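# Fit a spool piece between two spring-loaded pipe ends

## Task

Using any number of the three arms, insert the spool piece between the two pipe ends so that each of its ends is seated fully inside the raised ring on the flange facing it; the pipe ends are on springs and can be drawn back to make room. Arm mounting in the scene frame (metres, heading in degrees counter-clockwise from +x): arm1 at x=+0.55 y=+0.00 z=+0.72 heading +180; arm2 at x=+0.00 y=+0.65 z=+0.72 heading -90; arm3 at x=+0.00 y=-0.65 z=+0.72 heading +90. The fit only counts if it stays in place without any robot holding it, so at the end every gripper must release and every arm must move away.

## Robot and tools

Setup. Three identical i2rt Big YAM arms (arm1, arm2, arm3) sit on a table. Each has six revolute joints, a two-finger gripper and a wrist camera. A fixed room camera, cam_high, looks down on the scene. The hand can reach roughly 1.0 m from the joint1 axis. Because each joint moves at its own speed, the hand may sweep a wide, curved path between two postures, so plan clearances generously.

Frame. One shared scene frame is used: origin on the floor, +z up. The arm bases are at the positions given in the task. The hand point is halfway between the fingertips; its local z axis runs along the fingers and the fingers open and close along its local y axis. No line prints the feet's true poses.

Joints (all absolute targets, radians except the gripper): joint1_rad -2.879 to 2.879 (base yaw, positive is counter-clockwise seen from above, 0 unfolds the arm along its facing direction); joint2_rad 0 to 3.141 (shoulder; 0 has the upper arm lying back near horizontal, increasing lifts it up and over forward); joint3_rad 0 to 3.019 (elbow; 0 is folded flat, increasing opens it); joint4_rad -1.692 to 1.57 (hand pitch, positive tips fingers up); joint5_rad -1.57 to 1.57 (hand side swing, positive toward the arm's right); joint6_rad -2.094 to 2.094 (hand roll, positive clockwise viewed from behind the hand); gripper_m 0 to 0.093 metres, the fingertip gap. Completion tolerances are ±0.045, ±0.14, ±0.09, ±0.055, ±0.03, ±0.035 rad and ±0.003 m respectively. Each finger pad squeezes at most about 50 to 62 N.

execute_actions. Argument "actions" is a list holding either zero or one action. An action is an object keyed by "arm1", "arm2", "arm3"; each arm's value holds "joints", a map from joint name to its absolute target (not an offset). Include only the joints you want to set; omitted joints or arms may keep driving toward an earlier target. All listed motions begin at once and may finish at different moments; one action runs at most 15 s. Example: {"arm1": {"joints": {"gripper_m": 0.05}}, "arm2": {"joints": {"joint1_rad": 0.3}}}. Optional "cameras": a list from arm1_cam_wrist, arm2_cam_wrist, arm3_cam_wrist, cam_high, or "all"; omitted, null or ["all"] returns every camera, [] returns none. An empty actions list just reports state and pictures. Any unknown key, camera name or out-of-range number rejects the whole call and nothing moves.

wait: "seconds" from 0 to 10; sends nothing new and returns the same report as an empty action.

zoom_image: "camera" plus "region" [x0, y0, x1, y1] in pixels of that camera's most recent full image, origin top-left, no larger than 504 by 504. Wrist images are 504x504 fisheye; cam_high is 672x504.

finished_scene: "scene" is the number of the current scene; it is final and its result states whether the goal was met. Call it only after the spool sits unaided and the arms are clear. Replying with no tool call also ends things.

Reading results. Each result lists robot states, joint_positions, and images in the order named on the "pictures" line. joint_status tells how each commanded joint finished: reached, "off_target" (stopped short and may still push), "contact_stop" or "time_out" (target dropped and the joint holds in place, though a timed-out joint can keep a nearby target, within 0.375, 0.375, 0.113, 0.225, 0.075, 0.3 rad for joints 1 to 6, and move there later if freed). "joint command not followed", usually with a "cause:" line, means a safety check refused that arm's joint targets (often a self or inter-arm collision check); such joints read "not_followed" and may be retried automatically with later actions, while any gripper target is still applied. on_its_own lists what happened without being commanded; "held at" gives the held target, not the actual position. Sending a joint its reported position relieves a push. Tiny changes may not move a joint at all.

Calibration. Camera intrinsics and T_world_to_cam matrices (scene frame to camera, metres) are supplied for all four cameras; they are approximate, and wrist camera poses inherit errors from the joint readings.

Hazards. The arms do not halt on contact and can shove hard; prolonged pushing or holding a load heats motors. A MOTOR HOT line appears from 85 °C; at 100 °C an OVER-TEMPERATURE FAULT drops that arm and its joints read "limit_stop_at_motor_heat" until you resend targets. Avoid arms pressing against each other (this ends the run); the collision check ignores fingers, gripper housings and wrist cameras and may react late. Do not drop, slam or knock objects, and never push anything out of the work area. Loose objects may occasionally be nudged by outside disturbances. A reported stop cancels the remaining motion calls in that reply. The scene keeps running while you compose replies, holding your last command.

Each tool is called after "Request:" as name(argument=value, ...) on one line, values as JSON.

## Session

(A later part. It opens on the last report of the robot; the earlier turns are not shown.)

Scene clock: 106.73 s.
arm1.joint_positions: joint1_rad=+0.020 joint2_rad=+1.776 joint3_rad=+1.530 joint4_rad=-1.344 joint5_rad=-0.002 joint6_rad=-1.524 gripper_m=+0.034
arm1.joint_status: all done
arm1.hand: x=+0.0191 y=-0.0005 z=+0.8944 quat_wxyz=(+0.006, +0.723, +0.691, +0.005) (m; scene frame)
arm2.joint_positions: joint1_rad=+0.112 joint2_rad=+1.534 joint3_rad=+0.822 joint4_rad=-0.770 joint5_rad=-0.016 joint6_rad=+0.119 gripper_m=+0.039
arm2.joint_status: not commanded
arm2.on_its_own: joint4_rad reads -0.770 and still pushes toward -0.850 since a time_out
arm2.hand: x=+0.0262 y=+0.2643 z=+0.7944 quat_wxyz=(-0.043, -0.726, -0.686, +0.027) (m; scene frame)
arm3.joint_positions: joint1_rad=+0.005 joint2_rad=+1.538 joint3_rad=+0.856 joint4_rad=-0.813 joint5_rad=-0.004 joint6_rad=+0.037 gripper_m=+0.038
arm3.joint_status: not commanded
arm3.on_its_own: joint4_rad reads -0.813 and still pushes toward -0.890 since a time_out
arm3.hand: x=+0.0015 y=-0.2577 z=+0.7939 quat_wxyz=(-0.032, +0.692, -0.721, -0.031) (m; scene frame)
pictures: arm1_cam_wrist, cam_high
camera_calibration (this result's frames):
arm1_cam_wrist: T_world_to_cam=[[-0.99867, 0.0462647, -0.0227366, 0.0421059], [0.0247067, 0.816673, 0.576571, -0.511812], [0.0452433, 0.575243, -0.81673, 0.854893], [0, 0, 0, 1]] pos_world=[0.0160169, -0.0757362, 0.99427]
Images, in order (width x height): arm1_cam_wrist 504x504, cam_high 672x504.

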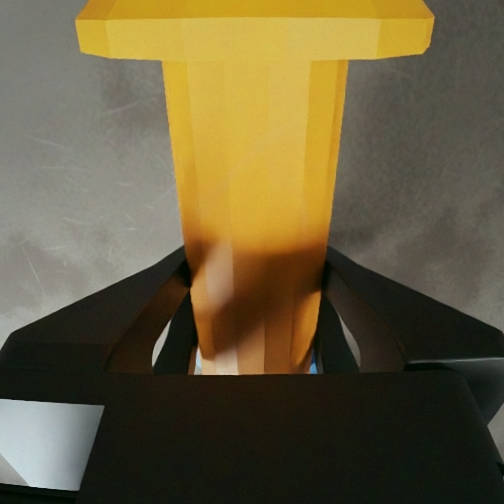

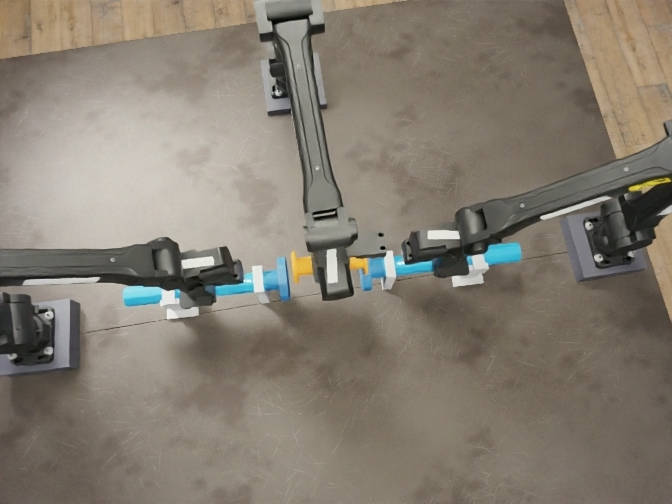

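Request:
execute_actions(actions=[{"arm1":{"joints":{"joint1_rad":-0.012,"joint6_rad":-1.56,"joint2_rad":1.79,"joint4_rad":-1.29}}}], cameras=["cam_high"])

Request:
zoom_image(camera="cam_high", region=[240, 220, 420, 320])

Scene clock: 121.60 s.
arm1.joint_positions: joint1_rad=-0.013 joint2_rad=+1.803 joint3_rad=+1.530 joint4_rad=-1.303 joint5_rad=-0.002 joint6_rad=-1.546 gripper_m=+0.034
arm1.joint_status: all done
arm1.hand: x=+0.0090 y=+0.0174 z=+0.8806 quat_wxyz=(+0.002, +0.727, +0.687, +0.000) (m; scene frame)
arm2.joint_positions: joint1_rad=+0.112 joint2_rad=+1.534 joint3_rad=+0.822 joint4_rad=-0.770 joint5_rad=-0.016 joint6_rad=+0.119 gripper_m=+0.039
arm2.joint_status: not commanded
arm2.on_its_own: joint4_rad reads -0.770 and still pushes toward -0.850 since a time_out
arm2.hand: x=+0.0262 y=+0.2643 z=+0.7944 quat_wxyz=(-0.043, -0.726, -0.686, +0.027) (m; scene frame)
arm3.joint_positions: joint1_rad=+0.005 joint2_rad=+1.538 joint3_rad=+0.856 joint4_rad=-0.813 joint5_rad=-0.004 joint6_rad=+0.037 gripper_m=+0.038
arm3.joint_status: not commanded
arm3.on_its_own: joint4_rad reads -0.813 and still pushes toward -0.890 since a time_out
arm3.hand: x=+0.0015 y=-0.2577 z=+0.7939 quat_wxyz=(-0.032, +0.692, -0.721, -0.031) (m; scene frame)
pictures: cam_high
Images, in order (width x height): cam_high 672x504.

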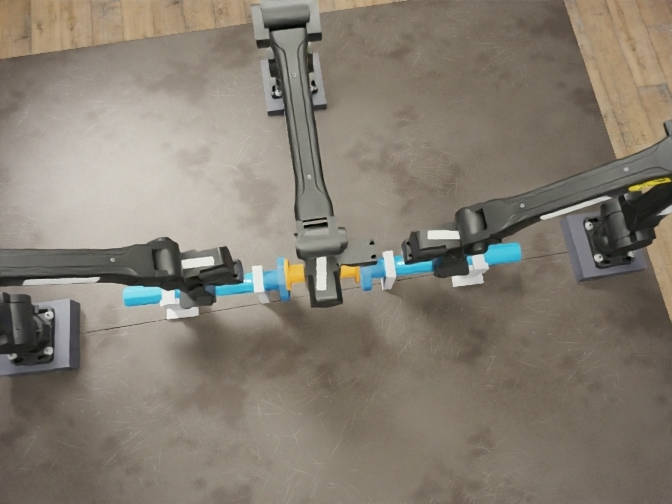

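Region (240, 220, 420, 320) of cam_high's 672x504 image, scaled by 2.800, with more detail than that image has.

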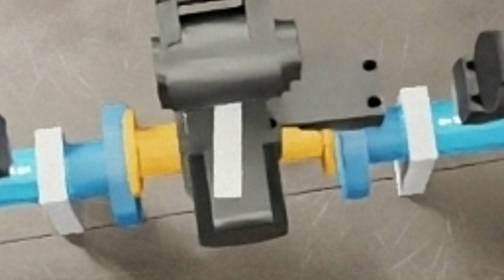

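Request:
execute_actions(actions=[{"arm1":{"joints":{"joint1_rad":-0.004,"joint2_rad":1.82,"joint3_rad":1.48,"joint4_rad":-1.19}}}], cameras=["cam_high","arm1_cam_wrist"])

Request:
zoom_image(camera="cam_high", region=[240, 220, 420, 320])

Scene clock: 127.40 s.
arm1.joint_positions: joint1_rad=-0.012 joint2_rad=+1.840 joint3_rad=+1.459 joint4_rad=-1.203 joint5_rad=-0.002 joint6_rad=-1.547 gripper_m=+0.034
arm1.joint_status: all done
arm1.hand: x=+0.0110 y=+0.0167 z=+0.8356 quat_wxyz=(+0.004, +0.726, +0.688, +0.003) (m; scene frame)
arm2.joint_positions: joint1_rad=+0.112 joint2_rad=+1.534 joint3_rad=+0.822 joint4_rad=-0.770 joint5_rad=-0.016 joint6_rad=+0.119 gripper_m=+0.039
arm2.joint_status: not commanded
arm2.on_its_own: joint4_rad reads -0.770 and still pushes toward -0.850 since a time_out
arm2.hand: x=+0.0262 y=+0.2643 z=+0.7944 quat_wxyz=(-0.043, -0.726, -0.686, +0.027) (m; scene frame)
arm3.joint_positions: joint1_rad=+0.005 joint2_rad=+1.538 joint3_rad=+0.856 joint4_rad=-0.813 joint5_rad=-0.004 joint6_rad=+0.037 gripper_m=+0.038
arm3.joint_status: not commanded
arm3.on_its_own: joint4_rad reads -0.813 and still pushes toward -0.890 since a time_out
arm3.hand: x=+0.0015 y=-0.2577 z=+0.7939 quat_wxyz=(-0.032, +0.692, -0.721, -0.031) (m; scene frame)
pictures: arm1_cam_wrist, cam_high
camera_calibration (this result's frames):
arm1_cam_wrist: T_world_to_cam=[[-0.998347, 0.0550256, -0.0166189, 0.0266015], [0.0354167, 0.816584, 0.57614, -0.491512], [0.0452731, 0.574598, -0.817182, 0.797669], [0, 0, 0, 1]] pos_world=[0.00785227, -0.0584424, 0.935462]
Images, in order (width x height): arm1_cam_wrist 504x504, cam_high 672x504.

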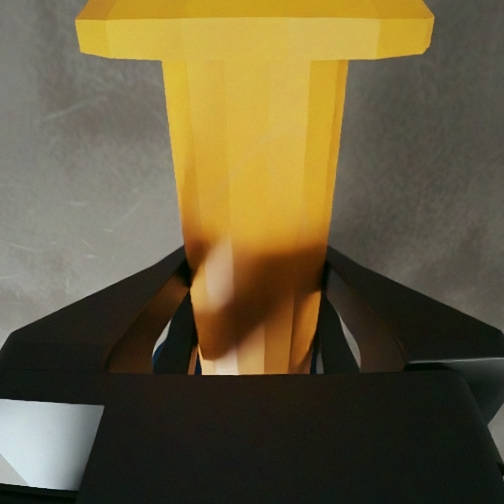

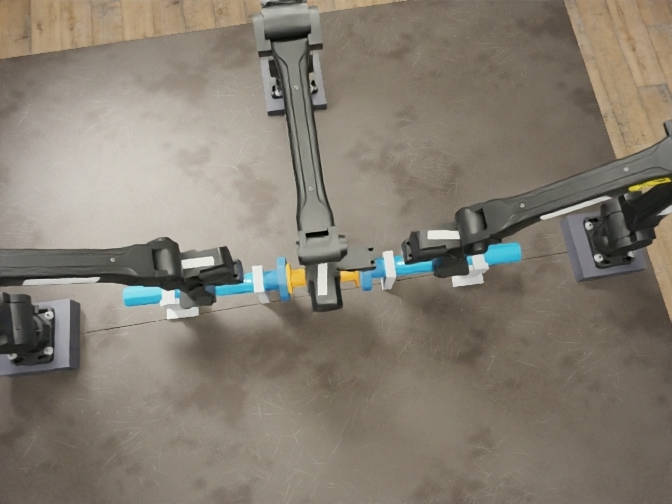

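Region (240, 220, 420, 320) of cam_high's 672x504 image, scaled by 2.800, with more detail than that image has.

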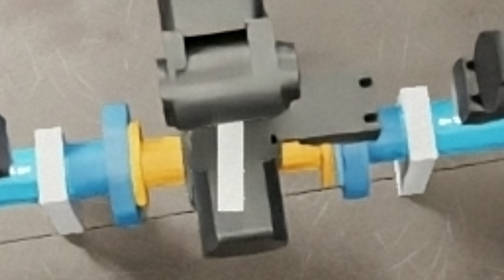

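Request:
execute_actions(actions=[{"arm1":{"joints":{"joint3_rad":1.405,"joint4_rad":-1.1}}}], cameras=["cam_high","arm1_cam_wrist"])

Request:
zoom_image(camera="cam_high", region=[240, 220, 420, 320])

Scene clock: 132.93 s.
arm1.joint_positions: joint1_rad=-0.012 joint2_rad=+1.840 joint3_rad=+1.384 joint4_rad=-1.113 joint5_rad=-0.002 joint6_rad=-1.547 gripper_m=+0.034
arm1.joint_status: all done
arm1.hand: x=+0.0193 y=+0.0164 z=+0.8091 quat_wxyz=(+0.000, +0.726, +0.688, -0.002) (m; scene frame)
arm2.joint_positions: joint1_rad=+0.112 joint2_rad=+1.534 joint3_rad=+0.822 joint4_rad=-0.770 joint5_rad=-0.016 joint6_rad=+0.119 gripper_m=+0.039
arm2.joint_status: not commanded
arm2.on_its_own: joint4_rad reads -0.770 and still pushes toward -0.850 since a time_out
arm2.hand: x=+0.0262 y=+0.2643 z=+0.7944 quat_wxyz=(-0.043, -0.726, -0.686, +0.027) (m; scene frame)
arm3.joint_positions: joint1_rad=+0.005 joint2_rad=+1.538 joint3_rad=+0.856 joint4_rad=-0.813 joint5_rad=-0.004 joint6_rad=+0.037 gripper_m=+0.038
arm3.joint_status: not commanded
arm3.on_its_own: joint4_rad reads -0.813 and still pushes toward -0.890 since a time_out
arm3.hand: x=+0.0015 y=-0.2577 z=+0.7939 quat_wxyz=(-0.032, +0.692, -0.721, -0.031) (m; scene frame)
pictures: arm1_cam_wrist, cam_high
camera_calibration (this result's frames):
arm1_cam_wrist: T_world_to_cam=[[-0.99848, 0.0550394, -0.00289068, 0.0233915], [0.0433319, 0.816341, 0.575942, -0.476286], [0.0340593, 0.574941, -0.817486, 0.776223], [0, 0, 0, 1]] pos_world=[0.0175567, -0.0587579, 0.908932]
Images, in order (width x height): arm1_cam_wrist 504x504, cam_high 672x504.

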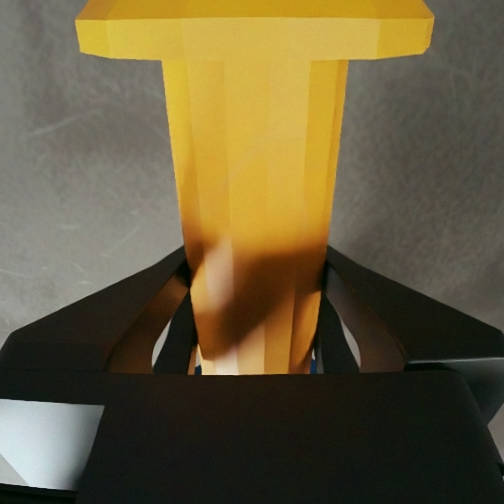

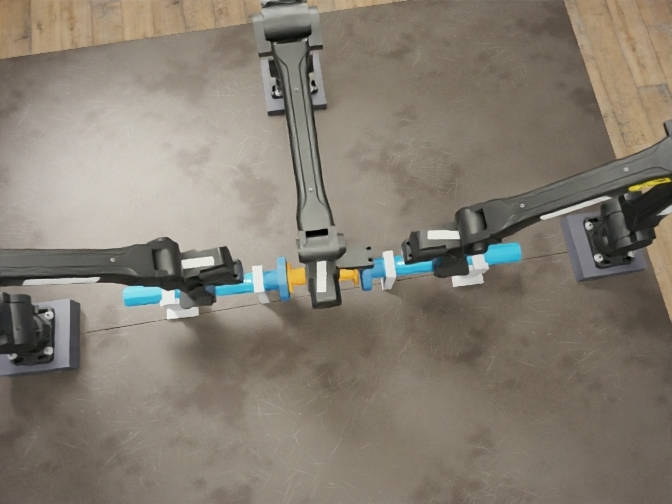

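Region (240, 220, 420, 320) of cam_high's 672x504 image, scaled by 2.800, with more detail than that image has.

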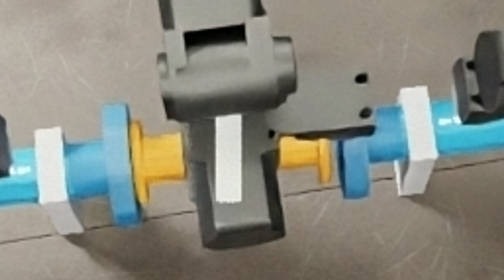

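Looks centred. Ease the pipes back.

Request:
execute_actions(actions=[{"arm2":{"joints":{"joint2_rad":1.58,"joint3_rad":0.88,"joint4_rad":-0.83}},"arm3":{"joints":{"joint2_rad":1.58,"joint3_rad":0.91,"joint4_rad":-0.87}}}], cameras=["cam_high","arm1_cam_wrist"])

Request:
zoom_image(camera="cam_high", region=[240, 220, 420, 320])

Scene clock: 137.03 s.
arm1.joint_positions: joint1_rad=-0.004 joint2_rad=+1.840 joint3_rad=+1.384 joint4_rad=-1.110 joint5_rad=-0.002 joint6_rad=-1.548 gripper_m=+0.034
arm1.joint_status: not commanded
arm1.hand: x=+0.0184 y=+0.0122 z=+0.8093 quat_wxyz=(-0.002, +0.723, +0.691, -0.003) (m; scene frame)
arm2.joint_positions: joint1_rad=+0.112 joint2_rad=+1.573 joint3_rad=+0.867 joint4_rad=-0.786 joint5_rad=-0.008 joint6_rad=+0.117 gripper_m=+0.039
arm2.joint_status: all done
arm2.hand: x=+0.0257 y=+0.2506 z=+0.7936 quat_wxyz=(-0.036, -0.725, -0.687, +0.026) (m; scene frame)
arm3.joint_positions: joint1_rad=+0.005 joint2_rad=+1.577 joint3_rad=+0.901 joint4_rad=-0.828 joint5_rad=-0.002 joint6_rad=+0.037 gripper_m=+0.038
arm3.joint_status: all done
arm3.hand: x=+0.0018 y=-0.2441 z=+0.7930 quat_wxyz=(-0.029, +0.692, -0.721, -0.027) (m; scene frame)
pictures: arm1_cam_wrist, cam_high
camera_calibration (this result's frames):
arm1_cam_wrist: T_world_to_cam=[[-0.998911, 0.0466604, 0.000548636, 0.0200637], [0.0384616, 0.816619, 0.575895, -0.472781], [0.0264234, 0.575288, -0.817524, 0.77902], [0, 0, 0, 1]] pos_world=[0.0176414, -0.0630155, 0.909129]
Images, in order (width x height): arm1_cam_wrist 504x504, cam_high 672x504.

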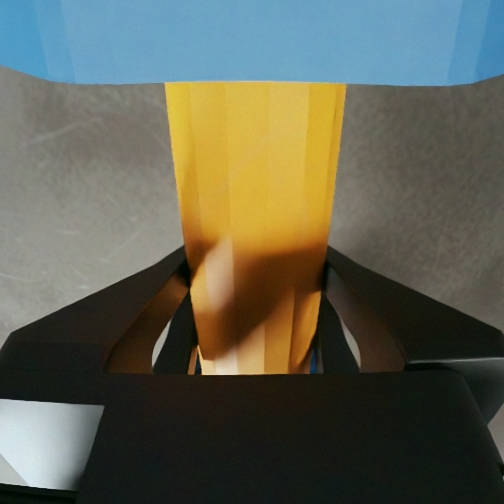

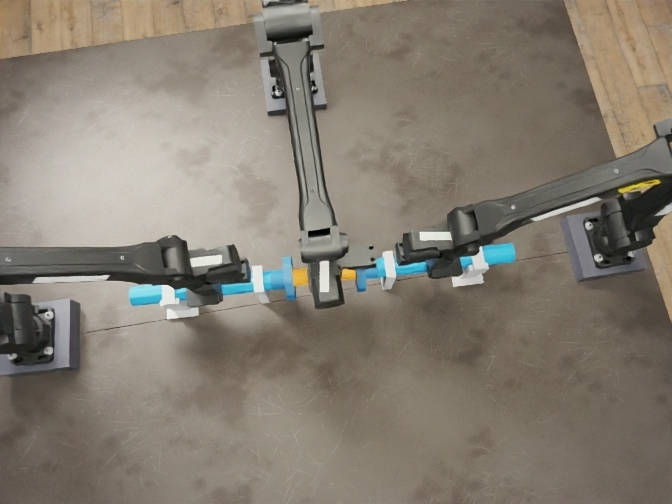

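Region (240, 220, 420, 320) of cam_high's 672x504 image, scaled by 2.800, with more detail than that image has.

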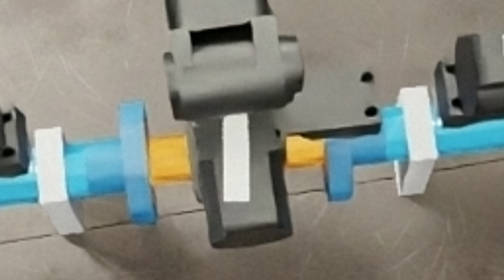

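Request:
execute_actions(actions=[{"arm1":{"joints":{"gripper_m":0.09}},"arm2":{"joints":{"gripper_m":0.09}},"arm3":{"joints":{"gripper_m":0.09}}}], cameras=[])

Request:
execute_actions(actions=[{"arm1":{"joints":{"joint2_rad":1.55}},"arm2":{"joints":{"joint2_rad":1.2}},"arm3":{"joints":{"joint2_rad":1.2}}}], cameras=["cam_high"])

Request:
finished_scene(scene=1)

Scene clock: 141.43 s.
arm1.joint_positions: joint1_rad=-0.004 joint2_rad=+1.838 joint3_rad=+1.384 joint4_rad=-1.110 joint5_rad=-0.002 joint6_rad=-1.548 gripper_m=+0.090
arm1.joint_status: all done
arm1.hand: x=+0.0183 y=+0.0122 z=+0.8102 quat_wxyz=(-0.002, +0.723, +0.691, -0.004) (m; scene frame)
arm2.joint_positions: joint1_rad=+0.112 joint2_rad=+1.573 joint3_rad=+0.867 joint4_rad=-0.821 joint5_rad=-0.004 joint6_rad=+0.110 gripper_m=+0.090
arm2.joint_status: all done
arm2.hand: x=+0.0245 y=+0.2591 z=+0.7929 quat_wxyz=(-0.021, -0.724, -0.690, +0.017) (m; scene frame)
arm3.joint_positions: joint1_rad=+0.005 joint2_rad=+1.577 joint3_rad=+0.901 joint4_rad=-0.863 joint5_rad=-0.002 joint6_rad=+0.037 gripper_m=+0.090
arm3.joint_status: all done
arm3.hand: x=+0.0018 y=-0.2524 z=+0.7927 quat_wxyz=(-0.018, +0.692, -0.721, -0.015) (m; scene frame)
pictures: none
No camera images: the call's "cameras" was empty. Leave "cameras" out to get every camera's image.

Scene clock: 142.73 s.
arm1.joint_positions: joint1_rad=-0.004 joint2_rad=+1.553 joint3_rad=+1.384 joint4_rad=-1.110 joint5_rad=-0.002 joint6_rad=-1.548 gripper_m=+0.090
arm1.joint_status: all done
arm1.hand: x=+0.0206 y=+0.0123 z=+0.9561 quat_wxyz=(-0.103, +0.715, +0.683, -0.104) (m; scene frame)
arm2.joint_positions: joint1_rad=+0.112 joint2_rad=+1.185 joint3_rad=+0.867 joint4_rad=-0.823 joint5_rad=-0.004 joint6_rad=+0.110 gripper_m=+0.090
arm2.joint_status: all done
arm2.hand: x=+0.0257 y=+0.2451 z=+0.9413 quat_wxyz=(-0.168, -0.706, -0.674, +0.140) (m; scene frame)
arm3.joint_positions: joint1_rad=+0.005 joint2_rad=+1.186 joint3_rad=+0.901 joint4_rad=-0.864 joint5_rad=-0.002 joint6_rad=+0.037 gripper_m=+0.090
arm3.joint_status: all done
arm3.hand: x=+0.0008 y=-0.2426 z=+0.9439 quat_wxyz=(-0.152, +0.677, -0.704, -0.154) (m; scene frame)
pictures: cam_high
Images, in order (width x height): cam_high 672x504.

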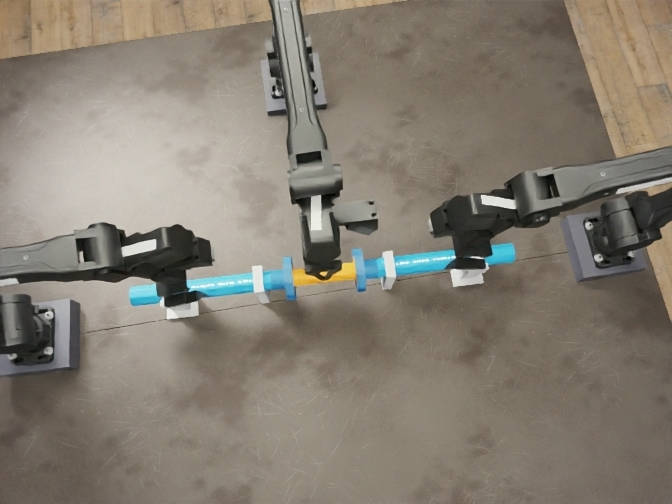

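The scene is finished: the task was done.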